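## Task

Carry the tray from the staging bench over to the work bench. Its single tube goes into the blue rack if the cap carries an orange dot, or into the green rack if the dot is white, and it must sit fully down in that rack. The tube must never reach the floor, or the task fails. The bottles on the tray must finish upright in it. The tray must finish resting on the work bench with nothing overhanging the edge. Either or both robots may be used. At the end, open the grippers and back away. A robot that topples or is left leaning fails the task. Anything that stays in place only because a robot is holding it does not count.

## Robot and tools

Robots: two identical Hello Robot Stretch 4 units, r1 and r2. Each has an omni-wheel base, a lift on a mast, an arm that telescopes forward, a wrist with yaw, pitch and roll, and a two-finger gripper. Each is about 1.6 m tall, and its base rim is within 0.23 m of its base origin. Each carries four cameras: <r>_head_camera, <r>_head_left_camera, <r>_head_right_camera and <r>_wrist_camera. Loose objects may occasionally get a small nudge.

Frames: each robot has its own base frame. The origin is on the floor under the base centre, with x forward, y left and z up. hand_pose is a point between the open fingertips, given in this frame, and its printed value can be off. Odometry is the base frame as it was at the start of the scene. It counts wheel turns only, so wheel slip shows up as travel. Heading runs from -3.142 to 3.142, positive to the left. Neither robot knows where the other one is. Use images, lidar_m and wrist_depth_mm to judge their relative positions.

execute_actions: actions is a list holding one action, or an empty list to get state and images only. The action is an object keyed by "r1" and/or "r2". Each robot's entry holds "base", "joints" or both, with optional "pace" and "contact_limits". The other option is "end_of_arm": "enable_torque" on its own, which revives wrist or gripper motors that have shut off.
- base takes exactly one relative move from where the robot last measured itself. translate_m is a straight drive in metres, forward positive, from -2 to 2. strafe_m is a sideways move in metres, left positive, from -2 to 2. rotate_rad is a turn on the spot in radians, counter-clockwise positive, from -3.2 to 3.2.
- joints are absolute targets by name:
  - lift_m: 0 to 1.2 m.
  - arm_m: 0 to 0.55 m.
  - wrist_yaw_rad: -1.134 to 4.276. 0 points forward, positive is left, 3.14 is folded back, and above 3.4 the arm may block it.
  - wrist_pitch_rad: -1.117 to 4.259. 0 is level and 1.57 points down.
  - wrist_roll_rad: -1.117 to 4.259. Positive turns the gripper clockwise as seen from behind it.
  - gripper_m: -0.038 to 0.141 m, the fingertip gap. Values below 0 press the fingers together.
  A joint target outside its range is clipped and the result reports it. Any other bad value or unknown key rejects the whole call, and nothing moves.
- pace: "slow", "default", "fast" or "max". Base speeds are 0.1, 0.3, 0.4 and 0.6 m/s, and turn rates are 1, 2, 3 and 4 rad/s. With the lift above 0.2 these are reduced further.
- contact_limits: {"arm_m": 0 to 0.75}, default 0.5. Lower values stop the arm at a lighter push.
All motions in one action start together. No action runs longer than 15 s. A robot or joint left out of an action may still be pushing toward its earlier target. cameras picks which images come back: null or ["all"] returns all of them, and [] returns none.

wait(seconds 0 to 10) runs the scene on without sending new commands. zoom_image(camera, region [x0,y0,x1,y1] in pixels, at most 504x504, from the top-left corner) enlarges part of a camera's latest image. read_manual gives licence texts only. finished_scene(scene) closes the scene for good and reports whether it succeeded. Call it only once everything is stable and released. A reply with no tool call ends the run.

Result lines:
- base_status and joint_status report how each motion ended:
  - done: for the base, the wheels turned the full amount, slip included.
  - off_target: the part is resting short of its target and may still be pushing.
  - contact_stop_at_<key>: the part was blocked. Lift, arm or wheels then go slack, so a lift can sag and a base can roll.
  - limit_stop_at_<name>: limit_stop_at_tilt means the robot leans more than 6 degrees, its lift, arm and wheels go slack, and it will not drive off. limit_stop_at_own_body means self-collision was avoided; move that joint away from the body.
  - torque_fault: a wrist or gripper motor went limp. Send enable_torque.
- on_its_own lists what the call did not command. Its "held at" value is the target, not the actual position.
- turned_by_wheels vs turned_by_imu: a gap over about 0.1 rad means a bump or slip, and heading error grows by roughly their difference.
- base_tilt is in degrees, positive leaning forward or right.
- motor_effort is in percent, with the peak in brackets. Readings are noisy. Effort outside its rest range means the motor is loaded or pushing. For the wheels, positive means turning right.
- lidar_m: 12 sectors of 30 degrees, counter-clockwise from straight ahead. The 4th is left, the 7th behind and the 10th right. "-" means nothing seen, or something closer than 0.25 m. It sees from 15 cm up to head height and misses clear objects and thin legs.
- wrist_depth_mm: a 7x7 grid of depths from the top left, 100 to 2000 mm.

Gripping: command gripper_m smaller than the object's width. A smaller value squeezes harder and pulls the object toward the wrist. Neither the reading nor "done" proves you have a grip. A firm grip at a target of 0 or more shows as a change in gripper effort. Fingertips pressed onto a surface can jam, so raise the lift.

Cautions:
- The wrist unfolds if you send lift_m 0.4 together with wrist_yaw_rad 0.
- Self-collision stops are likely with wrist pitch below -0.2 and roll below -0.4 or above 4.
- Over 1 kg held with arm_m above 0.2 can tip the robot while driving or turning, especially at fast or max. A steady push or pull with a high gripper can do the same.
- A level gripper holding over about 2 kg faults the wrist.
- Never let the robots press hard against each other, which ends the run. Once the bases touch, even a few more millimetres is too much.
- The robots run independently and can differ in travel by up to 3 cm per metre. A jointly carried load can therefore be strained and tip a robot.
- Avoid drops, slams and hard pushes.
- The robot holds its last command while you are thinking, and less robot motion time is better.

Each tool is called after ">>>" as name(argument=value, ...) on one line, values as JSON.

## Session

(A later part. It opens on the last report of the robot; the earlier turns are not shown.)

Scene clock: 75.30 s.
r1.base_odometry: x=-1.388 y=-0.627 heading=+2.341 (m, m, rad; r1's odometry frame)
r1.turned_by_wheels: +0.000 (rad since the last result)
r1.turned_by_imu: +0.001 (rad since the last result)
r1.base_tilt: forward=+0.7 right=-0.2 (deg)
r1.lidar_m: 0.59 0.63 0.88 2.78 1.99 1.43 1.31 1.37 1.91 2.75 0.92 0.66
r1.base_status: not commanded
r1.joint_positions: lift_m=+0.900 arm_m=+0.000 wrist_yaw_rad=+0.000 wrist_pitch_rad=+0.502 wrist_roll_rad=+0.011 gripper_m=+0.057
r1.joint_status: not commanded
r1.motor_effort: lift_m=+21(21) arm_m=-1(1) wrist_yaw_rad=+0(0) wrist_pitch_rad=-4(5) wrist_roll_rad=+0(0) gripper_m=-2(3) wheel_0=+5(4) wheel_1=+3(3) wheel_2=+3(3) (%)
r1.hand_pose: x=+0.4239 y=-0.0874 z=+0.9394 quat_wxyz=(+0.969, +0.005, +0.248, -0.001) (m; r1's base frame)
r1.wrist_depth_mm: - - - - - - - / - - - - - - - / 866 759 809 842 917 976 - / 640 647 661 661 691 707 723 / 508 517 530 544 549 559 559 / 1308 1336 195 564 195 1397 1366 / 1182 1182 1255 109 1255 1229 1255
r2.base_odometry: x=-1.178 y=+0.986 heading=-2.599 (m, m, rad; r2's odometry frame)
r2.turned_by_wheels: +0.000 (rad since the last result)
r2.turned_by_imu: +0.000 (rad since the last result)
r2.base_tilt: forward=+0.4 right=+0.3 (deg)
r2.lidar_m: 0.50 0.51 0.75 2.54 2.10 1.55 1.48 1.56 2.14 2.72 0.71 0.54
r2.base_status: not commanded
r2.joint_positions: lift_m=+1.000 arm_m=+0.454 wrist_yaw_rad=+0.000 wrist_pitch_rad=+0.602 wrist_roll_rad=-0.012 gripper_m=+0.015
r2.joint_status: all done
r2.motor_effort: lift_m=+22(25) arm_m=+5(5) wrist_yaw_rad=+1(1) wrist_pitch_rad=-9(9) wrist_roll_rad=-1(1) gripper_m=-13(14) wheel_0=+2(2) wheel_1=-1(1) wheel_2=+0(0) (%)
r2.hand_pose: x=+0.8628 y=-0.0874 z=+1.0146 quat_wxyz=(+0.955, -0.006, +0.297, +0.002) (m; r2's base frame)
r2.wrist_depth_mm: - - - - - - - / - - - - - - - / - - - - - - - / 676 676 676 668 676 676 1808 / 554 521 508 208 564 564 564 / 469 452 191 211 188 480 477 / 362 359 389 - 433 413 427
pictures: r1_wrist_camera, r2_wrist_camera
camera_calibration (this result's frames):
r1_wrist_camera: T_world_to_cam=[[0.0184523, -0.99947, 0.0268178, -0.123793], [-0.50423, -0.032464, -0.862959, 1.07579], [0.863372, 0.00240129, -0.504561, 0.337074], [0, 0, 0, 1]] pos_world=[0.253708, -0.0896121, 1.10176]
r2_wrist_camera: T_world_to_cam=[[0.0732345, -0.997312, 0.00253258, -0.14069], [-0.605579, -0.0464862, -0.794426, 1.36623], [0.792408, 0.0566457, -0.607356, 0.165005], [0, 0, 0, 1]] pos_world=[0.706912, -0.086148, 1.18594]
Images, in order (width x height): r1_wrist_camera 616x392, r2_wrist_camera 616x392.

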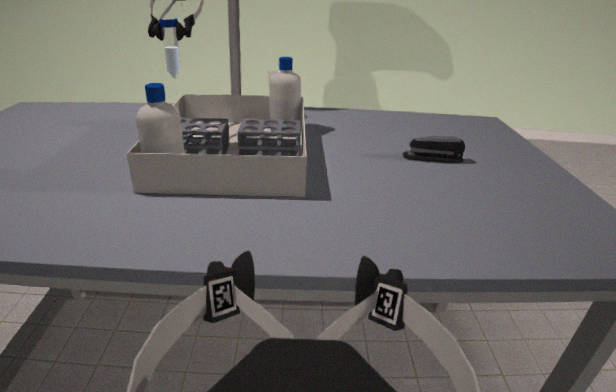

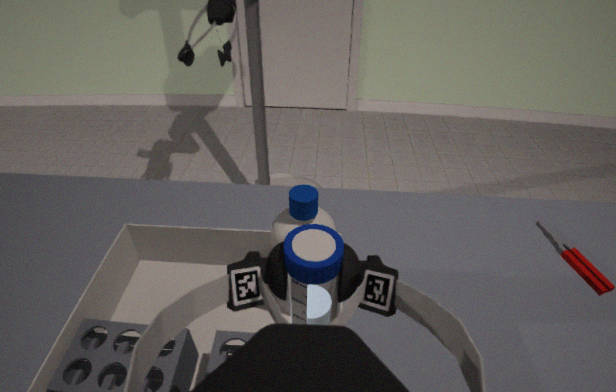

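>>> execute_actions(actions=[{"r2":{"joints":{"arm_m":0.1,"lift_m":1.08}}}], cameras=[])

>>> execute_actions(actions=[{"r2":{"base":{"strafe_m":2}},"r1":{"base":{"strafe_m":-2}}}], cameras=[])

>>> execute_actions(actions=[{"r2":{"base":{"strafe_m":1}},"r1":{"base":{"strafe_m":-1}}}], cameras=["r1_head_camera","r1_wrist_camera","r2_head_camera","r2_wrist_camera"])

Scene clock: 87.50 s.
r1.base_odometry: x=-1.388 y=-0.627 heading=+2.341 (m, m, rad; r1's odometry frame)
r1.turned_by_wheels: +0.000 (rad since the last result)
r1.turned_by_imu: +0.002 (rad since the last result)
r1.base_tilt: forward=+0.5 right=-0.3 (deg)
r1.lidar_m: 0.62 0.65 0.86 2.80 1.97 1.40 1.32 1.37 1.91 2.78 0.93 0.64
r1.base_status: not commanded
r1.joint_positions: lift_m=+0.900 arm_m=+0.000 wrist_yaw_rad=+0.000 wrist_pitch_rad=+0.502 wrist_roll_rad=+0.011 gripper_m=+0.057
r1.joint_status: not commanded
r1.motor_effort: lift_m=+21(21) arm_m=-1(1) wrist_yaw_rad=+0(0) wrist_pitch_rad=-4(5) wrist_roll_rad=+0(1) gripper_m=-2(4) wheel_0=+5(5) wheel_1=+3(3) wheel_2=+3(3) (%)
r1.hand_pose: x=+0.4239 y=-0.0874 z=+0.9394 quat_wxyz=(+0.969, +0.005, +0.248, -0.001) (m; r1's base frame)
r1.wrist_depth_mm: - - - - - - - / - - - - - - - / 854 768 809 854 931 960 - / 640 640 654 668 691 699 715 / 508 521 530 544 549 559 564 / 1308 1397 195 574 195 1366 1366 / 1182 1182 1255 109 1229 1255 1255
r2.base_odometry: x=-1.178 y=+0.986 heading=-2.599 (m, m, rad; r2's odometry frame)
r2.turned_by_wheels: +0.000 (rad since the last result)
r2.turned_by_imu: -0.001 (rad since the last result)
r2.base_tilt: forward=+0.3 right=+0.3 (deg)
r2.lidar_m: 0.51 0.53 0.73 2.57 2.09 1.55 1.49 1.58 2.18 2.72 0.72 0.50
r2.base_status: not commanded
r2.joint_positions: lift_m=+1.080 arm_m=+0.101 wrist_yaw_rad=+0.000 wrist_pitch_rad=+0.602 wrist_roll_rad=-0.012 gripper_m=+0.015
r2.joint_status: all done
r2.motor_effort: lift_m=+22(19) arm_m=-6(4) wrist_yaw_rad=+1(1) wrist_pitch_rad=-8(9) wrist_roll_rad=-1(0) gripper_m=-12(12) wheel_0=+3(3) wheel_1=+0(0) wheel_2=+0(0) (%)
r2.hand_pose: x=+0.5095 y=-0.0874 z=+1.0946 quat_wxyz=(+0.955, -0.006, +0.297, +0.002) (m; r2's base frame)
r2.wrist_depth_mm: - - - - - - - / - - - - - - - / 1008 1008 991 854 991 - - / 798 820 768 778 809 809 809 / 661 627 647 207 668 676 668 / 559 549 191 211 189 574 569 / 504 496 517 - 512 500 512
pictures: none
No camera images: the call's "cameras" was empty. Leave "cameras" out to get every camera's image.

Scene clock: 95.50 s.
r1.base_odometry: x=+0.047 y=+0.765 heading=+2.341 (m, m, rad; r1's odometry frame)
r1.turned_by_wheels: +0.000 (rad since the last result)
r1.turned_by_imu: -0.009 (rad since the last result)
r1.base_tilt: forward=+0.5 right=-0.3 (deg)
r1.lidar_m: 1.32 1.91 1.47 2.41 1.91 1.35 1.28 1.33 1.78 3.92 1.04 0.80
r1.base_status: done
r1.joint_positions: lift_m=+0.900 arm_m=+0.000 wrist_yaw_rad=+0.000 wrist_pitch_rad=+0.502 wrist_roll_rad=+0.011 gripper_m=+0.057
r1.joint_status: not commanded
r1.motor_effort: lift_m=+20(20) arm_m=-1(1) wrist_yaw_rad=+0(0) wrist_pitch_rad=-5(5) wrist_roll_rad=+0(0) gripper_m=-2(4) wheel_0=+4(18) wheel_1=-4(13) wheel_2=+0(2) (%)
r1.hand_pose: x=+0.4239 y=-0.0874 z=+0.9394 quat_wxyz=(+0.969, +0.005, +0.248, -0.001) (m; r1's base frame)
r1.wrist_depth_mm: - - - - - - - / - - - - - - - / - - - - 1255 946 891 / - - 1921 - - 715 723 / 1661 1661 1708 1708 1661 621 585 / 1366 1397 194 1464 195 1366 1464 / 1182 1182 1281 109 1255 1205 1281
r2.base_odometry: x=-0.145 y=-0.726 heading=-2.599 (m, m, rad; r2's odometry frame)
r2.turned_by_wheels: +0.000 (rad since the last result)
r2.turned_by_imu: +0.005 (rad since the last result)
r2.base_tilt: forward=+0.4 right=+0.3 (deg)
r2.lidar_m: 1.61 0.74 0.80 4.03 1.97 1.49 1.43 1.52 2.09 2.03 1.30 1.72
r2.base_status: done
r2.joint_positions: lift_m=+1.080 arm_m=+0.101 wrist_yaw_rad=+0.000 wrist_pitch_rad=+0.602 wrist_roll_rad=-0.012 gripper_m=+0.015
r2.joint_status: not commanded
r2.motor_effort: lift_m=+21(22) arm_m=-5(5) wrist_yaw_rad=+2(1) wrist_pitch_rad=-9(9) wrist_roll_rad=+0(0) gripper_m=-13(14) wheel_0=+0(9) wheel_1=+0(10) wheel_2=+0(1) (%)
r2.hand_pose: x=+0.5095 y=-0.0874 z=+1.0946 quat_wxyz=(+0.955, -0.006, +0.297, +0.002) (m; r2's base frame)
r2.wrist_depth_mm: - - - - - - - / - - - - - - - / 1008 - - - - - - / 809 1863 - 1863 - - - / 820 1618 1618 208 1661 1708 1661 / 1430 1464 191 211 189 1464 1397 / 1255 1229 1281 - 1281 1229 1255
pictures: none
No camera images: the call's "cameras" was empty. Leave "cameras" out to get every camera's image.

Scene clock: 100.17 s.
r1.base_odometry: x=+0.765 y=+1.461 heading=+2.341 (m, m, rad; r1's odometry frame)
r1.turned_by_wheels: +0.000 (rad since the last result)
r1.turned_by_imu: -0.004 (rad since the last result)
r1.base_tilt: forward=+0.6 right=-0.2 (deg)
r1.lidar_m: 0.68 0.72 2.40 2.44 1.87 1.30 1.24 1.31 1.74 2.91 1.10 0.74
r1.base_status: done
r1.joint_positions: lift_m=+0.900 arm_m=+0.000 wrist_yaw_rad=+0.000 wrist_pitch_rad=+0.502 wrist_roll_rad=+0.011 gripper_m=+0.057
r1.joint_status: not commanded
r1.motor_effort: lift_m=+20(20) arm_m=-1(1) wrist_yaw_rad=+0(0) wrist_pitch_rad=-5(5) wrist_roll_rad=+0(0) gripper_m=-1(2) wheel_0=+4(13) wheel_1=-2(15) wheel_2=+0(2) (%)
r1.hand_pose: x=+0.4239 y=-0.0874 z=+0.9394 quat_wxyz=(+0.969, +0.005, +0.248, -0.001) (m; r1's base frame)
r1.wrist_depth_mm: - - - - - - - / - - - - - - - / 878 831 904 917 946 878 991 / 640 647 676 676 691 707 715 / 647 634 585 647 603 647 661 / 1366 1397 195 1430 196 1464 1464 / 1182 1205 1255 109 1229 1255 1281
r2.base_odometry: x=+0.371 y=-1.583 heading=-2.599 (m, m, rad; r2's odometry frame)
r2.turned_by_wheels: +0.000 (rad since the last result)
r2.turned_by_imu: +0.002 (rad since the last result)
r2.base_tilt: forward=+0.4 right=+0.3 (deg)
r2.lidar_m: 0.56 0.60 0.87 3.04 1.95 1.41 1.38 1.48 2.11 2.25 2.27 0.59
r2.base_status: done
r2.joint_positions: lift_m=+1.080 arm_m=+0.101 wrist_yaw_rad=+0.000 wrist_pitch_rad=+0.602 wrist_roll_rad=-0.012 gripper_m=+0.015
r2.joint_status: not commanded
r2.motor_effort: lift_m=+21(22) arm_m=-5(5) wrist_yaw_rad=+0(1) wrist_pitch_rad=-8(9) wrist_roll_rad=-1(1) gripper_m=-13(13) wheel_0=+0(10) wheel_1=-1(10) wheel_2=+0(0) (%)
r2.hand_pose: x=+0.5095 y=-0.0874 z=+1.0946 quat_wxyz=(+0.955, -0.006, +0.297, +0.002) (m; r2's base frame)
r2.wrist_depth_mm: - - - - - - - / - - - - - - - / 991 1008 991 991 991 - - / 798 798 798 798 778 788 - / 668 668 668 207 683 683 1708 / 564 569 191 211 189 574 569 / 521 517 517 - 517 500 508
pictures: r1_head_camera, r1_wrist_camera, r2_head_camera, r2_wrist_camera
camera_calibration (this result's frames):
r1_wrist_camera: T_world_to_cam=[[0.0183768, -0.999471, 0.0268163, -0.123779], [-0.504301, -0.0324249, -0.862919, 1.07578], [0.863332, 0.00233417, -0.504631, 0.33717], [0, 0, 0, 1]] pos_world=[0.253703, -0.0896186, 1.10178]
r2_wrist_camera: T_world_to_cam=[[0.0732073, -0.997314, 0.00252126, -0.115004], [-0.605703, -0.0464695, -0.794333, 1.21583], [0.792316, 0.0566238, -0.607478, 0.493687], [0, 0, 0, 1]] pos_world=[0.353693, -0.0861502, 1.26597]
Images, in order (width x height): r1_head_camera 420x560, r1_wrist_camera 616x392, r2_head_camera 420x560, r2_wrist_camera 616x392.

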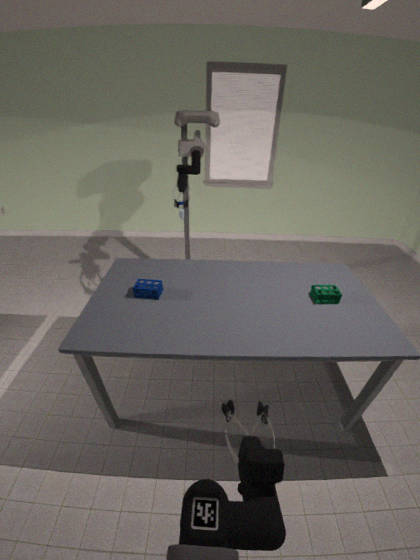

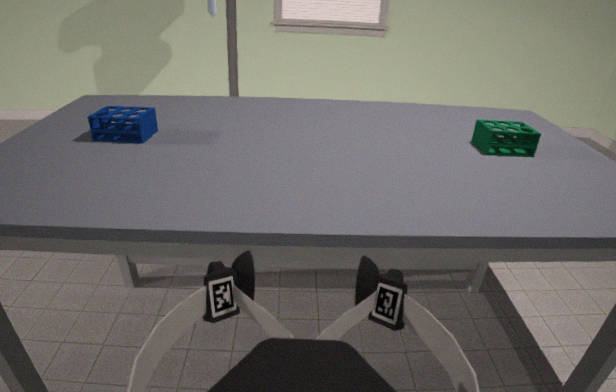

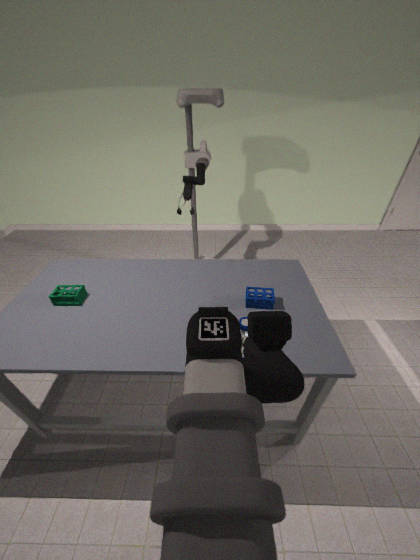

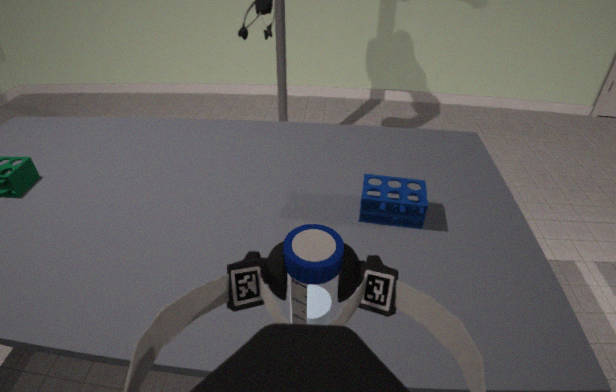

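>>> execute_actions(actions=[{"r2":{"base":{"strafe_m":0.72},"joints":{"arm_m":0.4,"lift_m":0.97}},"r1":{"base":{"strafe_m":-0.3},"joints":{"arm_m":0.15,"lift_m":0.8,"wrist_pitch_rad":0.2}}}], cameras=["r1_wrist_camera","r2_wrist_camera"])

Scene clock: 110.17 s.
r1.base_odometry: x=+0.980 y=+1.670 heading=+2.341 (m, m, rad; r1's odometry frame)
r1.turned_by_wheels: +0.000 (rad since the last result)
r1.turned_by_imu: +0.001 (rad since the last result)
r1.base_tilt: forward=+0.7 right=-0.3 (deg)
r1.lidar_m: 0.71 0.73 0.99 2.67 1.88 1.30 1.23 1.28 1.68 2.62 2.69 0.75
r1.base_status: done
r1.joint_positions: lift_m=+0.800 arm_m=+0.149 wrist_yaw_rad=+0.000 wrist_pitch_rad=+0.202 wrist_roll_rad=+0.011 gripper_m=+0.057
r1.joint_status: all done
r1.motor_effort: lift_m=+17(22) arm_m=+5(6) wrist_yaw_rad=+0(1) wrist_pitch_rad=-7(10) wrist_roll_rad=-1(0) gripper_m=-1(4) wheel_0=+4(16) wheel_1=-2(14) wheel_2=+0(1) (%)
r1.hand_pose: x=+0.6027 y=-0.0874 z=+0.9204 quat_wxyz=(+0.995, +0.005, +0.101, -0.001) (m; r1's base frame)
r1.wrist_depth_mm: - - - - - - - / - - - - - - - / - - - - - - - / 1042 1098 - - - - - / 647 668 699 723 723 750 - / 469 492 194 512 195 525 530 / 392 392 402 109 410 415 421
r2.base_odometry: x=+0.743 y=-2.199 heading=-2.599 (m, m, rad; r2's odometry frame)
r2.turned_by_wheels: +0.000 (rad since the last result)
r2.turned_by_imu: +0.001 (rad since the last result)
r2.base_tilt: forward=+0.4 right=+0.3 (deg)
r2.lidar_m: 0.59 0.64 2.39 2.33 1.92 1.43 1.35 1.44 2.04 2.97 0.85 0.61
r2.base_status: done
r2.joint_positions: lift_m=+0.970 arm_m=+0.399 wrist_yaw_rad=+0.000 wrist_pitch_rad=+0.602 wrist_roll_rad=-0.012 gripper_m=+0.015
r2.joint_status: all done
r2.motor_effort: lift_m=+17(20) arm_m=+4(4) wrist_yaw_rad=-1(1) wrist_pitch_rad=-8(9) wrist_roll_rad=-1(1) gripper_m=-14(13) wheel_0=+0(10) wheel_1=-2(7) wheel_2=+0(2) (%)
r2.hand_pose: x=+0.8078 y=-0.0874 z=+0.9850 quat_wxyz=(+0.955, -0.006, +0.296, +0.002) (m; r2's base frame)
r2.wrist_depth_mm: - - - - - - - / - - - - - - - / - - 778 778 788 - - / 1808 661 627 627 627 627 627 / 1537 521 488 208 525 525 525 / 442 442 191 211 189 452 445 / 394 389 399 - 402 389 397
pictures: r1_wrist_camera, r2_wrist_camera
camera_calibration (this result's frames):
r1_wrist_camera: T_world_to_cam=[[0.00968992, -0.999471, 0.0310578, -0.125214], [-0.227469, -0.0324482, -0.973245, 1.08423], [0.973737, 0.00236597, -0.227663, -0.148272], [0, 0, 0, 1]] pos_world=[0.392221, -0.0896152, 1.02536]
r2_wrist_camera: T_world_to_cam=[[0.0733827, -0.997301, 0.00253902, -0.136681], [-0.605501, -0.0465762, -0.79448, 1.30944], [0.792454, 0.0567637, -0.607285, 0.190486], [0, 0, 0, 1]] pos_world=[0.651944, -0.0861358, 1.15635]
Images, in order (width x height): r1_wrist_camera 616x392, r2_wrist_camera 616x392.

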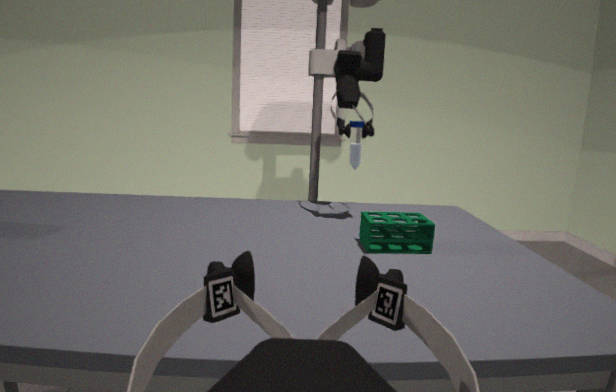

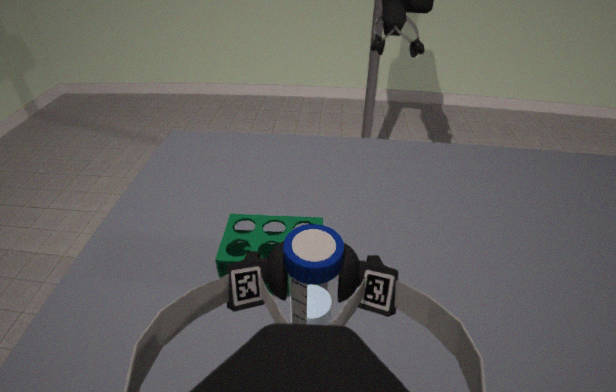

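>>> execute_actions(actions=[{"r2":{"base":{"strafe_m":0.06},"joints":{"arm_m":0.47}}}], cameras=[])

>>> execute_actions(actions=[{"r2":{"base":{"translate_m":0.07},"joints":{"lift_m":0.945}},"r1":{"base":{"strafe_m":-0.45},"joints":{"wrist_yaw_rad":0.85,"lift_m":0.85,"wrist_pitch_rad":0.4}}}], cameras=["r1_wrist_camera","r2_wrist_camera","r2_head_left_camera"])

Scene clock: 119.50 s.
r1.base_odometry: x=+0.980 y=+1.670 heading=+2.341 (m, m, rad; r1's odometry frame)
r1.turned_by_wheels: +0.000 (rad since the last result)
r1.turned_by_imu: +0.001 (rad since the last result)
r1.base_tilt: forward=+0.6 right=-0.3 (deg)
r1.lidar_m: 0.71 0.73 0.99 2.67 1.87 1.31 1.22 1.26 1.69 2.63 2.66 0.77
r1.base_status: not commanded
r1.joint_positions: lift_m=+0.800 arm_m=+0.149 wrist_yaw_rad=+0.000 wrist_pitch_rad=+0.202 wrist_roll_rad=+0.011 gripper_m=+0.057
r1.joint_status: not commanded
r1.motor_effort: lift_m=+17(17) arm_m=+5(5) wrist_yaw_rad=+0(1) wrist_pitch_rad=-7(7) wrist_roll_rad=+0(0) gripper_m=-3(0) wheel_0=+4(4) wheel_1=-2(2) wheel_2=+0(0) (%)
r1.hand_pose: x=+0.6027 y=-0.0874 z=+0.9204 quat_wxyz=(+0.995, +0.005, +0.101, -0.001) (m; r1's base frame)
r1.wrist_depth_mm: - - - - - - - / - - - - - - - / - - - - - - - / 1042 1078 - - - - - / 654 676 699 715 732 750 - / 469 488 194 517 196 525 530 / 392 397 402 109 407 413 421
r2.base_odometry: x=+0.774 y=-2.251 heading=-2.599 (m, m, rad; r2's odometry frame)
r2.turned_by_wheels: +0.000 (rad since the last result)
r2.turned_by_imu: -0.001 (rad since the last result)
r2.base_tilt: forward=+0.4 right=+0.3 (deg)
r2.lidar_m: 0.57 0.63 2.34 2.25 1.94 1.45 1.36 1.42 2.05 3.03 0.83 0.60
r2.base_status: done
r2.joint_positions: lift_m=+0.970 arm_m=+0.469 wrist_yaw_rad=+0.000 wrist_pitch_rad=+0.602 wrist_roll_rad=-0.012 gripper_m=+0.015
r2.joint_status: all done
r2.motor_effort: lift_m=+17(17) arm_m=+5(5) wrist_yaw_rad=-1(0) wrist_pitch_rad=-9(7) wrist_roll_rad=-1(1) gripper_m=-13(13) wheel_0=+0(12) wheel_1=-1(6) wheel_2=+0(1) (%)
r2.hand_pose: x=+0.8778 y=-0.0874 z=+0.9850 quat_wxyz=(+0.955, -0.006, +0.296, +0.002) (m; r2's base frame)
r2.wrist_depth_mm: - - - - - - - / - - - - - - - / - - - - - - - / 1756 1756 627 634 634 621 627 / 1499 539 525 208 530 525 525 / 1281 449 192 211 189 445 442 / 407 387 404 - 402 387 397
pictures: none
No camera images: the call's "cameras" was empty. Leave "cameras" out to get every camera's image.

Scene clock: 122.33 s.
r1.base_odometry: x=+1.303 y=+1.983 heading=+2.341 (m, m, rad; r1's odometry frame)
r1.turned_by_wheels: +0.000 (rad since the last result)
r1.turned_by_imu: -0.002 (rad since the last result)
r1.base_tilt: forward=+0.5 right=-0.3 (deg)
r1.lidar_m: 0.73 0.76 1.01 3.11 1.81 1.30 1.20 1.26 1.67 2.16 2.26 2.94
r1.base_status: done
r1.joint_positions: lift_m=+0.850 arm_m=+0.149 wrist_yaw_rad=+0.850 wrist_pitch_rad=+0.402 wrist_roll_rad=+0.011 gripper_m=+0.057
r1.joint_status: all done
r1.motor_effort: lift_m=+20(24) arm_m=+4(5) wrist_yaw_rad=+2(3) wrist_pitch_rad=-5(5) wrist_roll_rad=+0(0) gripper_m=-3(2) wheel_0=+4(6) wheel_1=-3(11) wheel_2=+0(2) (%)
r1.hand_pose: x=+0.5610 y=+0.1418 z=+0.9153 quat_wxyz=(+0.893, -0.077, +0.184, +0.403) (m; r1's base frame)
r1.wrist_depth_mm: - - - - - - - / - - - - - - - / - 1160 1042 1078 1118 - - / - - 768 723 750 699 676 / 1808 1808 1808 574 554 559 564 / 1464 1464 195 1464 195 445 442 / 1229 1255 1281 109 1308 373 375
r2.base_odometry: x=+0.714 y=-2.287 heading=-2.599 (m, m, rad; r2's odometry frame)
r2.turned_by_wheels: +0.000 (rad since the last result)
r2.turned_by_imu: +0.000 (rad since the last result)
r2.base_tilt: forward=+0.4 right=+0.2 (deg)
r2.lidar_m: 0.53 0.56 2.35 2.26 2.04 1.50 1.45 1.51 2.14 3.02 0.73 0.56
r2.base_status: done
r2.joint_positions: lift_m=+0.945 arm_m=+0.469 wrist_yaw_rad=+0.000 wrist_pitch_rad=+0.602 wrist_roll_rad=-0.012 gripper_m=+0.015
r2.joint_status: all done
r2.motor_effort: lift_m=+17(18) arm_m=+5(5) wrist_yaw_rad=-2(2) wrist_pitch_rad=-7(8) wrist_roll_rad=-1(0) gripper_m=-12(13) wheel_0=+1(7) wheel_1=+2(4) wheel_2=-1(9) (%)
r2.hand_pose: x=+0.8778 y=-0.0874 z=+0.9600 quat_wxyz=(+0.955, -0.006, +0.296, +0.002) (m; r2's base frame)
r2.wrist_depth_mm: - - - - - - - / - - - - - - - / - - - - - - - / 1808 1661 580 591 585 591 591 / 1464 492 488 208 492 488 492 / 1255 415 191 211 189 424 418 / 370 362 375 - 368 364 373
pictures: r1_wrist_camera, r2_head_left_camera, r2_wrist_camera
camera_calibration (this result's frames):
r1_wrist_camera: T_world_to_cam=[[0.761169, -0.647926, 0.0285219, -0.364711], [-0.249959, -0.333659, -0.908951, 1.07377], [0.59845, 0.684736, -0.415926, 0.176724], [0, 0, 0, 1]] pos_world=[0.440244, 0.000956435, 1.05991]
r2_wrist_camera: T_world_to_cam=[[0.0733366, -0.997304, 0.0025389, -0.141726], [-0.605505, -0.0465483, -0.794479, 1.33197], [0.792456, 0.0567271, -0.607286, 0.119822], [0, 0, 0, 1]] pos_world=[0.721957, -0.0861395, 1.13135]
Images, in order (width x height): r1_wrist_camera 616x392, r2_head_left_camera 420x672, r2_wrist_camera 616x392.

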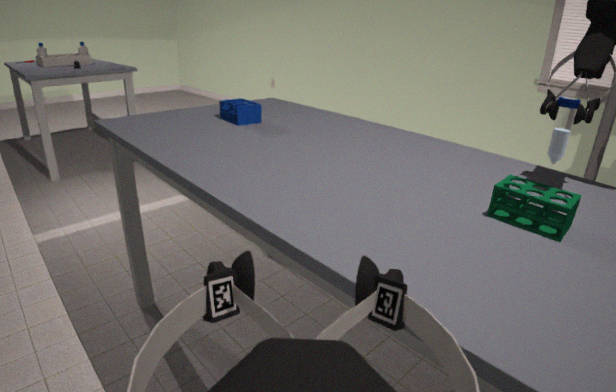

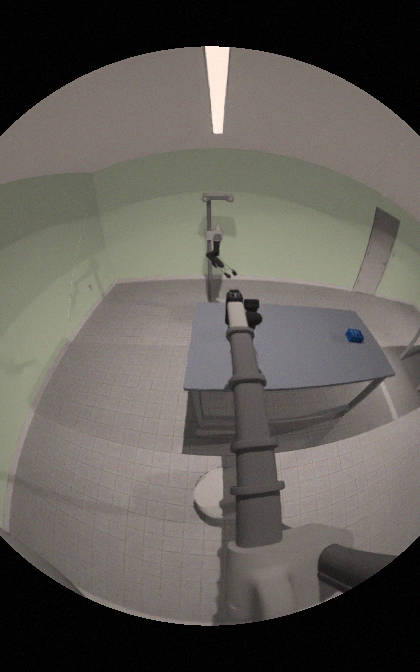

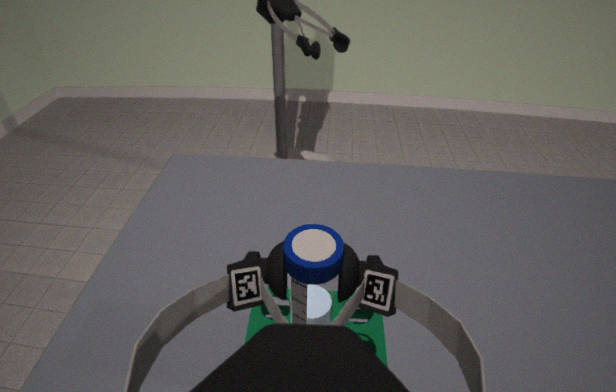

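>>> execute_actions(actions=[{"r1":{"base":{"strafe_m":-0.4},"joints":{"wrist_yaw_rad":1.57,"arm_m":0.5,"lift_m":0.72,"wrist_pitch_rad":0.2}},"r2":{"joints":{"arm_m":0.495,"lift_m":0.935}}}], cameras=[])

>>> execute_actions(actions=[{"r1":{"base":{"translate_m":0.35}}}], cameras=["r1_wrist_camera","r1_head_left_camera"])

Scene clock: 132.17 s.
r1.base_odometry: x=+1.590 y=+2.262 heading=+2.341 (m, m, rad; r1's odometry frame)
r1.turned_by_wheels: +0.000 (rad since the last result)
r1.turned_by_imu: +0.000 (rad since the last result)
r1.base_tilt: forward=+0.6 right=-0.2 (deg)
r1.lidar_m: 1.13 0.81 1.03 3.54 1.81 1.27 1.19 1.24 1.68 1.76 1.80 2.42
r1.base_status: done
r1.joint_positions: lift_m=+0.720 arm_m=+0.499 wrist_yaw_rad=+1.570 wrist_pitch_rad=+0.202 wrist_roll_rad=+0.011 gripper_m=+0.057
r1.joint_status: all done
r1.motor_effort: lift_m=+17(19) arm_m=+5(4) wrist_yaw_rad=+0(4) wrist_pitch_rad=-7(12) wrist_roll_rad=+1(1) gripper_m=-2(2) wheel_0=+4(14) wheel_1=-3(13) wheel_2=+0(0) (%)
r1.hand_pose: x=+0.7578 y=+0.2825 z=+0.8403 quat_wxyz=(+0.704, -0.068, +0.075, +0.703) (m; r1's base frame)
r1.wrist_depth_mm: - - - - - - - / - - - - - - - / - - - - - - - / - - - 1138 891 904 946 / - - - 603 512 517 480 / 1708 1808 195 382 195 364 364 / 1366 1366 1464 109 278 278 282
r2.base_odometry: x=+0.714 y=-2.287 heading=-2.599 (m, m, rad; r2's odometry frame)
r2.turned_by_wheels: +0.000 (rad since the last result)
r2.turned_by_imu: -0.001 (rad since the last result)
r2.base_tilt: forward=+0.4 right=+0.3 (deg)
r2.lidar_m: 0.50 0.55 2.32 2.25 2.04 1.50 1.45 1.51 2.14 3.02 0.75 0.54
r2.base_status: not commanded
r2.joint_positions: lift_m=+0.935 arm_m=+0.494 wrist_yaw_rad=+0.000 wrist_pitch_rad=+0.602 wrist_roll_rad=-0.012 gripper_m=+0.015
r2.joint_status: all done
r2.motor_effort: lift_m=+17(16) arm_m=+5(5) wrist_yaw_rad=+0(1) wrist_pitch_rad=-8(8) wrist_roll_rad=-1(1) gripper_m=-13(12) wheel_0=+1(1) wheel_1=+2(2) wheel_2=-1(1) (%)
r2.hand_pose: x=+0.9028 y=-0.0874 z=+0.9500 quat_wxyz=(+0.955, -0.006, +0.296, +0.002) (m; r2's base frame)
r2.wrist_depth_mm: 661 - - - - - - / 597 - - - - - - / - - - - - - - / 1756 1708 569 569 580 574 574 / 1464 473 477 208 480 480 477 / 1182 404 191 211 189 410 404 / 357 353 366 - 357 351 362
pictures: none
No camera images: the call's "cameras" was empty. Leave "cameras" out to get every camera's image.

Scene clock: 134.80 s.
r1.base_odometry: x=+1.347 y=+2.513 heading=+2.342 (m, m, rad; r1's odometry frame)
r1.turned_by_wheels: +0.001 (rad since the last result)
r1.turned_by_imu: +0.002 (rad since the last result)
r1.base_tilt: forward=+0.6 right=-0.2 (deg)
r1.lidar_m: 1.19 0.49 0.58 1.44 2.34 1.64 1.54 1.59 1.86 1.75 1.80 2.39
r1.base_status: done
r1.joint_positions: lift_m=+0.720 arm_m=+0.499 wrist_yaw_rad=+1.570 wrist_pitch_rad=+0.202 wrist_roll_rad=+0.011 gripper_m=+0.057
r1.joint_status: not commanded
r1.motor_effort: lift_m=+18(17) arm_m=+5(5) wrist_yaw_rad=+0(1) wrist_pitch_rad=-8(8) wrist_roll_rad=+1(0) gripper_m=-2(1) wheel_0=+4(10) wheel_1=+5(11) wheel_2=-2(14) (%)
r1.hand_pose: x=+0.7578 y=+0.2825 z=+0.8403 quat_wxyz=(+0.704, -0.068, +0.075, +0.703) (m; r1's base frame)
r1.wrist_depth_mm: - - - - - 473 - / - - - - - - - / - - - - - - - / - 878 788 654 866 - - / 455 469 484 469 512 521 525 / 324 336 195 355 195 364 364 / 263 259 278 109 277 276 282
r2.base_odometry: x=+0.714 y=-2.287 heading=-2.599 (m, m, rad; r2's odometry frame)
r2.turned_by_wheels: +0.000 (rad since the last result)
r2.turned_by_imu: +0.000 (rad since the last result)
r2.base_tilt: forward=+0.4 right=+0.3 (deg)
r2.lidar_m: 0.51 0.56 2.32 2.25 2.03 1.50 1.42 1.50 2.14 3.03 0.74 0.54
r2.base_status: not commanded
r2.joint_positions: lift_m=+0.935 arm_m=+0.494 wrist_yaw_rad=+0.000 wrist_pitch_rad=+0.602 wrist_roll_rad=-0.012 gripper_m=+0.015
r2.joint_status: not commanded
r2.motor_effort: lift_m=+17(17) arm_m=+5(5) wrist_yaw_rad=+1(2) wrist_pitch_rad=-8(7) wrist_roll_rad=-1(0) gripper_m=-13(13) wheel_0=+1(1) wheel_1=+2(2) wheel_2=-1(1) (%)
r2.hand_pose: x=+0.9028 y=-0.0874 z=+0.9500 quat_wxyz=(+0.955, -0.006, +0.296, +0.002) (m; r2's base frame)
r2.wrist_depth_mm: - - - - - - - / - - - - - - - / - - - - - - - / 1756 1708 574 569 574 569 574 / 1366 477 477 208 477 477 480 / 1182 404 191 211 189 410 407 / 359 353 366 - 357 351 364
pictures: r1_head_left_camera, r1_wrist_camera
camera_calibration (this result's frames):
r1_wrist_camera: T_world_to_cam=[[0.999478, 0.0088399, 0.0310656, -0.789395], [0.0322624, -0.227577, -0.973225, 0.911915], [-0.00153339, 0.97372, -0.227744, 0.146297], [0, 0, 0, 1]] pos_world=[0.759787, 0.0720573, 0.94534]
Images, in order (width x height): r1_head_left_camera 420x672, r1_wrist_camera 616x392.

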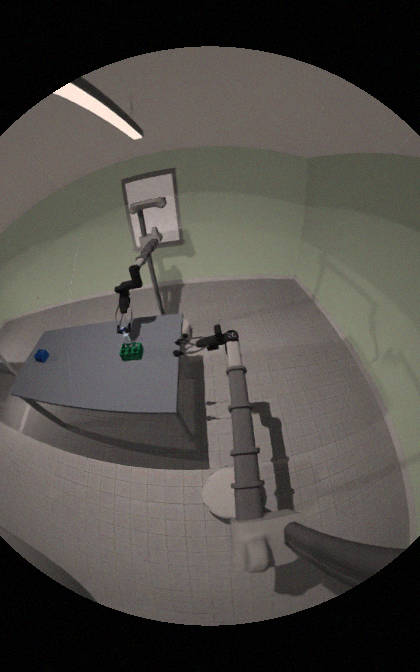

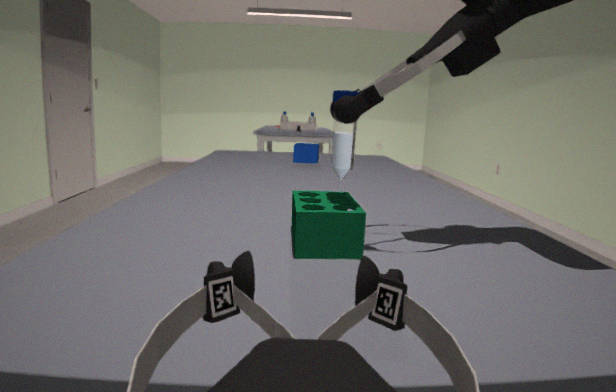

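>>> execute_actions(actions=[{"r2":{"joints":{"lift_m":0.917},"pace":"slow"}}], cameras=["r1_wrist_camera","r2_wrist_camera"])

>>> zoom_image(camera="r1_wrist_camera", region=[270,130,400,230])

Scene clock: 144.73 s.
r1.base_odometry: x=+1.347 y=+2.513 heading=+2.342 (m, m, rad; r1's odometry frame)
r1.turned_by_wheels: +0.000 (rad since the last result)
r1.turned_by_imu: +0.001 (rad since the last result)
r1.base_tilt: forward=+0.6 right=-0.2 (deg)
r1.lidar_m: 1.22 0.47 0.57 1.44 2.31 1.64 1.52 1.58 1.86 1.73 1.82 2.41
r1.base_status: not commanded
r1.joint_positions: lift_m=+0.720 arm_m=+0.499 wrist_yaw_rad=+1.570 wrist_pitch_rad=+0.202 wrist_roll_rad=+0.011 gripper_m=+0.057
r1.joint_status: not commanded
r1.motor_effort: lift_m=+17(18) arm_m=+5(5) wrist_yaw_rad=+0(0) wrist_pitch_rad=-7(7) wrist_roll_rad=+0(1) gripper_m=-3(3) wheel_0=+4(4) wheel_1=+5(5) wheel_2=-2(2) (%)
r1.hand_pose: x=+0.7578 y=+0.2825 z=+0.8403 quat_wxyz=(+0.704, -0.068, +0.075, +0.703) (m; r1's base frame)
r1.wrist_depth_mm: - - - - - 473 - / - - - - - - - / - - - - - - - / - 891 809 591 866 - - / 455 469 484 473 508 525 530 / 327 338 195 353 195 366 364 / 262 259 281 109 276 277 283
r2.base_odometry: x=+0.714 y=-2.287 heading=-2.599 (m, m, rad; r2's odometry frame)
r2.turned_by_wheels: +0.000 (rad since the last result)
r2.turned_by_imu: -0.001 (rad since the last result)
r2.base_tilt: forward=+0.4 right=+0.3 (deg)
r2.lidar_m: 0.52 0.56 2.34 2.25 2.02 1.51 1.43 1.52 2.17 3.01 0.75 0.52
r2.base_status: not commanded
r2.joint_positions: lift_m=+0.917 arm_m=+0.494 wrist_yaw_rad=+0.000 wrist_pitch_rad=+0.602 wrist_roll_rad=-0.012 gripper_m=+0.015
r2.joint_status: all done
r2.motor_effort: lift_m=+17(15) arm_m=+5(4) wrist_yaw_rad=+2(1) wrist_pitch_rad=-8(8) wrist_roll_rad=-1(1) gripper_m=-12(14) wheel_0=+1(1) wheel_1=+2(2) wheel_2=-1(1) (%)
r2.hand_pose: x=+0.9028 y=-0.0874 z=+0.9320 quat_wxyz=(+0.955, -0.006, +0.296, +0.002) (m; r2's base frame)
r2.wrist_depth_mm: - - - - - - - / - - - - - - - / - - - - - - - / 1756 585 544 544 544 544 544 / 1397 449 449 208 452 459 452 / 407 382 192 212 189 387 387 / 338 334 347 - 338 336 342
pictures: r1_wrist_camera, r2_wrist_camera
camera_calibration (this result's frames):
r1_wrist_camera: T_world_to_cam=[[0.999478, 0.00883975, 0.0310655, -0.789396], [0.0322623, -0.227577, -0.973225, 0.911915], [-0.00153328, 0.97372, -0.227744, 0.146296], [0, 0, 0, 1]] pos_world=[0.759788, 0.0720573, 0.94534]
r2_wrist_camera: T_world_to_cam=[[0.0733331, -0.997304, 0.00253899, -0.143484], [-0.605505, -0.0465462, -0.794479, 1.32485], [0.792456, 0.0567243, -0.607286, 0.0830282], [0, 0, 0, 1]] pos_world=[0.746927, -0.0861398, 1.10335]
Images, in order (width x height): r1_wrist_camera 616x392, r2_wrist_camera 616x392.

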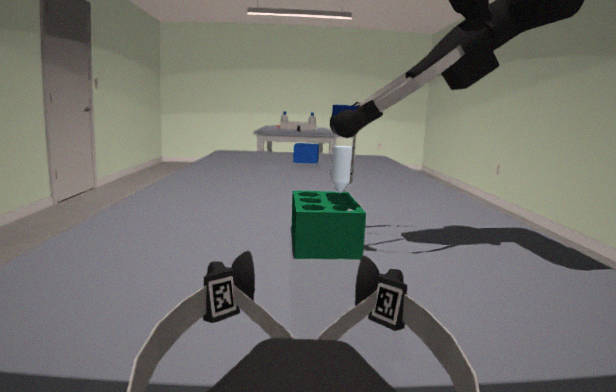

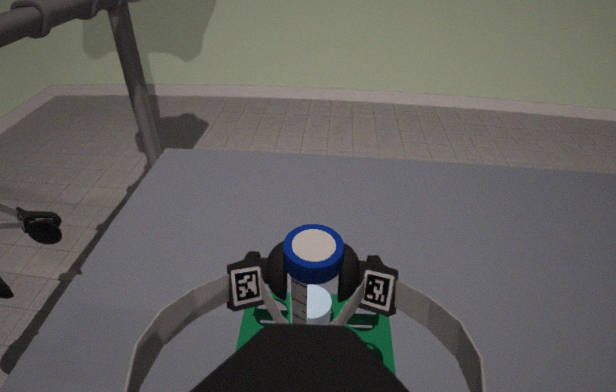

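Region (270, 130, 400, 230) of r1_wrist_camera's 616x392 image, scaled by 3.877; it fills the top 388 rows of this view, and the rest is white.

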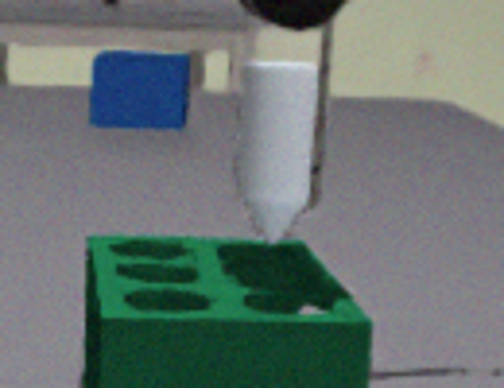

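Good; nudge 2 mm forward and descend.

>>> execute_actions(actions=[{"r2":{"joints":{"lift_m":0.885,"arm_m":0.498},"pace":"slow"}}], cameras=["r1_wrist_camera","r2_wrist_camera"])

Scene clock: 151.00 s.
r1.base_odometry: x=+1.347 y=+2.513 heading=+2.342 (m, m, rad; r1's odometry frame)
r1.turned_by_wheels: +0.000 (rad since the last result)
r1.turned_by_imu: +0.001 (rad since the last result)
r1.base_tilt: forward=+0.5 right=-0.3 (deg)
r1.lidar_m: 1.21 0.47 0.55 1.42 2.31 1.65 1.53 1.59 1.84 1.73 1.79 2.39
r1.base_status: not commanded
r1.joint_positions: lift_m=+0.720 arm_m=+0.499 wrist_yaw_rad=+1.570 wrist_pitch_rad=+0.202 wrist_roll_rad=+0.011 gripper_m=+0.057
r1.joint_status: not commanded
r1.motor_effort: lift_m=+18(17) arm_m=+4(4) wrist_yaw_rad=-1(0) wrist_pitch_rad=-7(7) wrist_roll_rad=-1(0) gripper_m=-2(2) wheel_0=+4(4) wheel_1=+5(5) wheel_2=-2(2) (%)
r1.hand_pose: x=+0.7578 y=+0.2825 z=+0.8403 quat_wxyz=(+0.704, -0.068, +0.075, +0.703) (m; r1's base frame)
r1.wrist_depth_mm: - - - - - 480 410 / - - - - - 492 - / - - - - - - - / - 878 798 559 866 - - / 455 469 484 466 508 525 530 / 329 340 195 357 195 366 364 / 262 257 278 109 277 277 282
r2.base_odometry: x=+0.714 y=-2.287 heading=-2.599 (m, m, rad; r2's odometry frame)
r2.turned_by_wheels: +0.000 (rad since the last result)
r2.turned_by_imu: -0.001 (rad since the last result)
r2.base_tilt: forward=+0.4 right=+0.3 (deg)
r2.lidar_m: 0.51 0.55 2.31 2.23 2.05 1.52 1.45 1.52 2.16 3.03 0.73 0.54
r2.base_status: not commanded
r2.joint_positions: lift_m=+0.885 arm_m=+0.497 wrist_yaw_rad=+0.000 wrist_pitch_rad=+0.602 wrist_roll_rad=-0.012 gripper_m=+0.015
r2.joint_status: all done
r2.motor_effort: lift_m=+17(13) arm_m=+5(6) wrist_yaw_rad=-2(0) wrist_pitch_rad=-8(8) wrist_roll_rad=-1(0) gripper_m=-13(13) wheel_0=+1(1) wheel_1=+2(2) wheel_2=-1(1) (%)
r2.hand_pose: x=+0.9058 y=-0.0874 z=+0.9000 quat_wxyz=(+0.955, -0.006, +0.296, +0.002) (m; r2's base frame)
r2.wrist_depth_mm: - - - - - - - / - - - - - - - / - - 609 609 - - - / 1661 492 496 496 496 500 496 / 1336 410 413 208 410 407 413 / 345 347 191 211 189 351 349 / 309 301 307 - 300 303 312
pictures: r1_wrist_camera, r2_wrist_camera
camera_calibration (this result's frames):
r1_wrist_camera: T_world_to_cam=[[0.999478, 0.00883956, 0.0310657, -0.789396], [0.0322624, -0.227577, -0.973225, 0.911915], [-0.00153304, 0.97372, -0.227744, 0.146296], [0, 0, 0, 1]] pos_world=[0.759788, 0.0720573, 0.94534]
r2_wrist_camera: T_world_to_cam=[[0.0732701, -0.997309, 0.00253886, -0.143578], [-0.605508, -0.0465078, -0.794479, 1.30123], [0.792459, 0.0566743, -0.607286, 0.0612347], [0, 0, 0, 1]] pos_world=[0.749899, -0.086145, 1.07135]
Images, in order (width x height): r1_wrist_camera 616x392, r2_wrist_camera 616x392.

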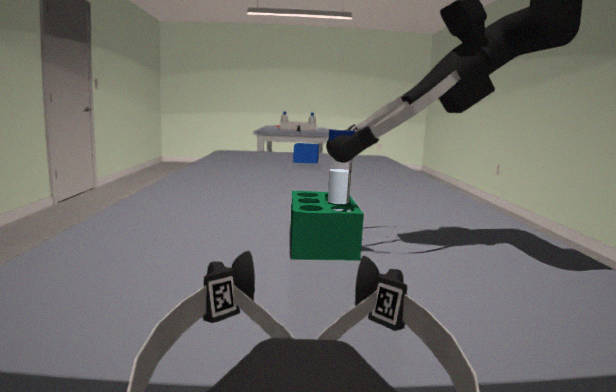

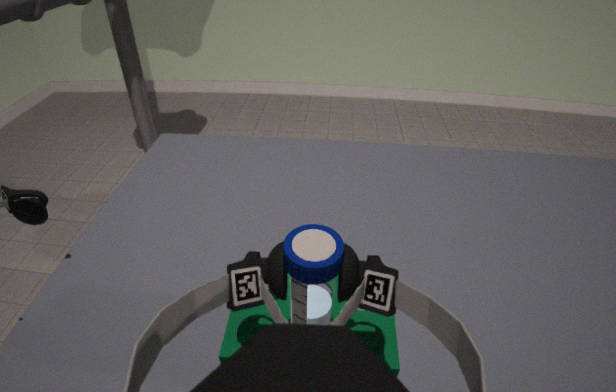

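>>> execute_actions(actions=[{"r2":{"joints":{"lift_m":0.85},"pace":"slow"}}], cameras=["r1_wrist_camera"])

>>> execute_actions(actions=[{"r2":{"joints":{"gripper_m":0.08}}}], cameras=[])

>>> execute_actions(actions=[{"r2":{"joints":{"lift_m":0.95}}}], cameras=["r1_wrist_camera"])

Scene clock: 163.47 s.
r1.base_odometry: x=+1.347 y=+2.513 heading=+2.342 (m, m, rad; r1's odometry frame)
r1.turned_by_wheels: +0.000 (rad since the last result)
r1.turned_by_imu: +0.001 (rad since the last result)
r1.base_tilt: forward=+0.5 right=-0.1 (deg)
r1.lidar_m: 1.19 0.45 0.56 1.42 2.33 1.67 1.53 1.61 1.86 1.74 1.81 2.35
r1.base_status: not commanded
r1.joint_positions: lift_m=+0.720 arm_m=+0.499 wrist_yaw_rad=+1.570 wrist_pitch_rad=+0.202 wrist_roll_rad=+0.011 gripper_m=+0.057
r1.joint_status: not commanded
r1.motor_effort: lift_m=+18(17) arm_m=+5(5) wrist_yaw_rad=+0(1) wrist_pitch_rad=-8(7) wrist_roll_rad=+0(1) gripper_m=-2(4) wheel_0=+4(4) wheel_1=+5(5) wheel_2=-2(2) (%)
r1.hand_pose: x=+0.7578 y=+0.2825 z=+0.8403 quat_wxyz=(+0.704, -0.068, +0.075, +0.703) (m; r1's base frame)
r1.wrist_depth_mm: - - - - - - 399 / - - - - - 484 - / - - - - 1499 - - / - 917 798 559 866 - - / 455 473 488 466 508 521 530 / 327 336 195 353 195 364 364 / 262 257 281 109 278 274 285
r2.base_odometry: x=+0.714 y=-2.287 heading=-2.599 (m, m, rad; r2's odometry frame)
r2.turned_by_wheels: +0.000 (rad since the last result)
r2.turned_by_imu: -0.001 (rad since the last result)
r2.base_tilt: forward=+0.5 right=+0.3 (deg)
r2.lidar_m: 0.51 0.53 2.33 2.24 2.01 1.51 1.45 1.52 2.16 3.02 0.73 0.55
r2.base_status: not commanded
r2.joint_positions: lift_m=+0.850 arm_m=+0.497 wrist_yaw_rad=+0.000 wrist_pitch_rad=+0.602 wrist_roll_rad=-0.012 gripper_m=+0.015
r2.joint_status: all done
r2.motor_effort: lift_m=+17(19) arm_m=+5(5) wrist_yaw_rad=+1(1) wrist_pitch_rad=-8(8) wrist_roll_rad=-1(1) gripper_m=-13(12) wheel_0=+1(1) wheel_1=+2(2) wheel_2=-1(1) (%)
r2.hand_pose: x=+0.9058 y=-0.0874 z=+0.8650 quat_wxyz=(+0.955, -0.006, +0.296, +0.002) (m; r2's base frame)
r2.wrist_depth_mm: - - - - - - - / - - - - - - - / - 1229 539 539 535 549 554 / 1661 430 436 436 433 436 439 / 359 364 353 208 353 366 364 / 304 307 191 211 189 310 309 / 273 268 271 - 265 268 276
pictures: r1_wrist_camera
camera_calibration (this result's frames):
r1_wrist_camera: T_world_to_cam=[[0.999478, 0.00883941, 0.0310655, -0.789396], [0.0322622, -0.227577, -0.973225, 0.911915], [-0.00153293, 0.97372, -0.227744, 0.146296], [0, 0, 0, 1]] pos_world=[0.759788, 0.0720573, 0.94534]
Images, in order (width x height): r1_wrist_camera 616x392.

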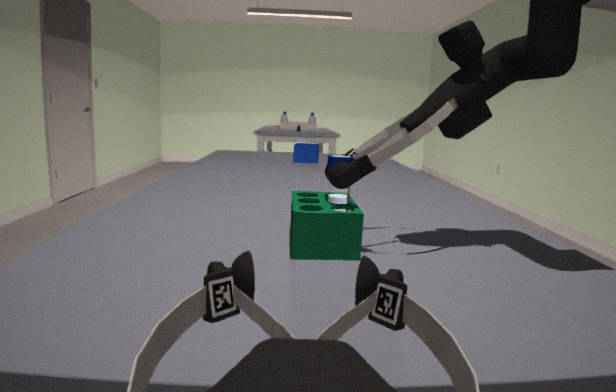

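Scene clock: 164.90 s.
r1.base_odometry: x=+1.347 y=+2.513 heading=+2.342 (m, m, rad; r1's odometry frame)
r1.turned_by_wheels: +0.000 (rad since the last result)
r1.turned_by_imu: +0.001 (rad since the last result)
r1.base_tilt: forward=+0.6 right=-0.3 (deg)
r1.lidar_m: 1.20 0.49 0.58 1.42 2.35 1.61 1.55 1.59 1.87 1.73 1.81 2.41
r1.base_status: not commanded
r1.joint_positions: lift_m=+0.720 arm_m=+0.499 wrist_yaw_rad=+1.570 wrist_pitch_rad=+0.202 wrist_roll_rad=+0.011 gripper_m=+0.057
r1.joint_status: not commanded
r1.motor_effort: lift_m=+17(18) arm_m=+5(5) wrist_yaw_rad=+0(0) wrist_pitch_rad=-7(7) wrist_roll_rad=-1(1) gripper_m=-3(1) wheel_0=+4(4) wheel_1=+5(5) wheel_2=-2(2) (%)
r1.hand_pose: x=+0.7578 y=+0.2825 z=+0.8403 quat_wxyz=(+0.704, -0.068, +0.075, +0.703) (m; r1's base frame)
r1.wrist_depth_mm: - - - - - - 399 / - - - - - 484 - / - - - - 1537 - - / - 878 798 554 854 - - / 455 469 484 469 508 521 530 / 327 336 195 355 195 362 364 / 263 258 279 109 276 277 283
r2.base_odometry: x=+0.714 y=-2.287 heading=-2.599 (m, m, rad; r2's odometry frame)
r2.turned_by_wheels: +0.000 (rad since the last result)
r2.turned_by_imu: +0.000 (rad since the last result)
r2.base_tilt: forward=+0.4 right=+0.3 (deg)
r2.lidar_m: 0.52 0.55 2.33 2.25 2.03 1.50 1.45 1.49 2.16 3.05 0.75 0.54
r2.base_status: not commanded
r2.joint_positions: lift_m=+0.850 arm_m=+0.497 wrist_yaw_rad=+0.000 wrist_pitch_rad=+0.601 wrist_roll_rad=-0.012 gripper_m=+0.080
r2.joint_status: all done
r2.motor_effort: lift_m=+17(17) arm_m=+5(5) wrist_yaw_rad=+2(2) wrist_pitch_rad=-6(8) wrist_roll_rad=-1(1) gripper_m=-3(11) wheel_0=+1(1) wheel_1=+2(2) wheel_2=-1(1) (%)
r2.hand_pose: x=+0.9059 y=-0.0874 z=+0.8652 quat_wxyz=(+0.955, -0.006, +0.296, +0.002) (m; r2's base frame)
r2.wrist_depth_mm: - - - - - - - / - - - - - - - / - 1182 544 539 549 549 559 / 1618 433 433 436 439 436 442 / 362 362 343 211 353 362 364 / 306 309 233 237 231 310 310 / 273 268 271 - 266 271 276
pictures: none
No camera images: the call's "cameras" was empty. Leave "cameras" out to get every camera's image.

Scene clock: 166.33 s.
r1.base_odometry: x=+1.347 y=+2.513 heading=+2.342 (m, m, rad; r1's odometry frame)
r1.turned_by_wheels: +0.000 (rad since the last result)
r1.turned_by_imu: +0.001 (rad since the last result)
r1.base_tilt: forward=+0.6 right=-0.3 (deg)
r1.lidar_m: 1.22 0.47 0.59 1.43 2.32 1.64 1.54 1.60 1.86 1.74 1.79 2.40
r1.base_status: not commanded
r1.joint_positions: lift_m=+0.720 arm_m=+0.499 wrist_yaw_rad=+1.570 wrist_pitch_rad=+0.202 wrist_roll_rad=+0.011 gripper_m=+0.057
r1.joint_status: not commanded
r1.motor_effort: lift_m=+18(18) arm_m=+5(5) wrist_yaw_rad=+0(0) wrist_pitch_rad=-8(8) wrist_roll_rad=+1(0) gripper_m=-2(5) wheel_0=+4(4) wheel_1=+5(5) wheel_2=-2(2) (%)
r1.hand_pose: x=+0.7578 y=+0.2825 z=+0.8403 quat_wxyz=(+0.704, -0.068, +0.075, +0.703) (m; r1's base frame)
r1.wrist_depth_mm: - - - - - 477 - / - - - - - - - / - - - - - - - / - 891 798 723 878 - - / 452 469 484 469 512 517 530 / 325 338 195 357 195 366 364 / 262 257 278 109 276 276 282
r2.base_odometry: x=+0.714 y=-2.287 heading=-2.599 (m, m, rad; r2's odometry frame)
r2.turned_by_wheels: +0.000 (rad since the last result)
r2.turned_by_imu: +0.000 (rad since the last result)
r2.base_tilt: forward=+0.4 right=+0.3 (deg)
r2.lidar_m: 0.51 0.56 2.32 2.24 2.02 1.50 1.45 1.49 2.14 3.02 0.73 0.55
r2.base_status: not commanded
r2.joint_positions: lift_m=+0.950 arm_m=+0.497 wrist_yaw_rad=+0.000 wrist_pitch_rad=+0.601 wrist_roll_rad=-0.012 gripper_m=+0.080
r2.joint_status: all done
r2.motor_effort: lift_m=+21(21) arm_m=+5(5) wrist_yaw_rad=-2(0) wrist_pitch_rad=-6(7) wrist_roll_rad=-1(1) gripper_m=-3(2) wheel_0=+1(1) wheel_1=+2(2) wheel_2=-1(1) (%)
r2.hand_pose: x=+0.9059 y=-0.0874 z=+0.9648 quat_wxyz=(+0.955, -0.006, +0.296, +0.002) (m; r2's base frame)
r2.wrist_depth_mm: 676 - - - - - - / - - - - - - - / - - - - - - - / 1808 1708 603 585 603 603 603 / 1397 512 496 496 496 500 500 / 1255 421 399 427 338 427 421 / 375 366 384 - 377 368 373
pictures: r1_wrist_camera
camera_calibration (this result's frames):
r1_wrist_camera: T_world_to_cam=[[0.999478, 0.00883938, 0.0310654, -0.789396], [0.0322621, -0.227577, -0.973225, 0.911915], [-0.00153294, 0.97372, -0.227744, 0.146296], [0, 0, 0, 1]] pos_world=[0.759788, 0.0720573, 0.94534]
Images, in order (width x height): r1_wrist_camera 616x392.

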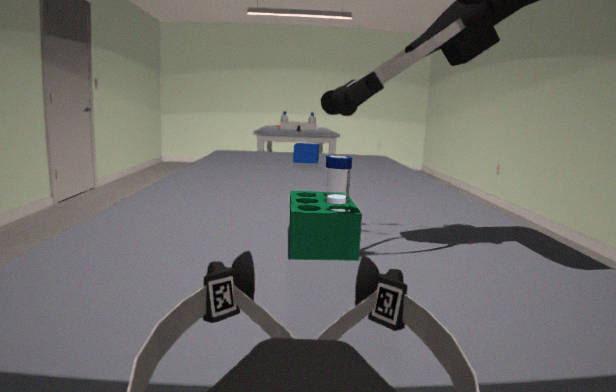

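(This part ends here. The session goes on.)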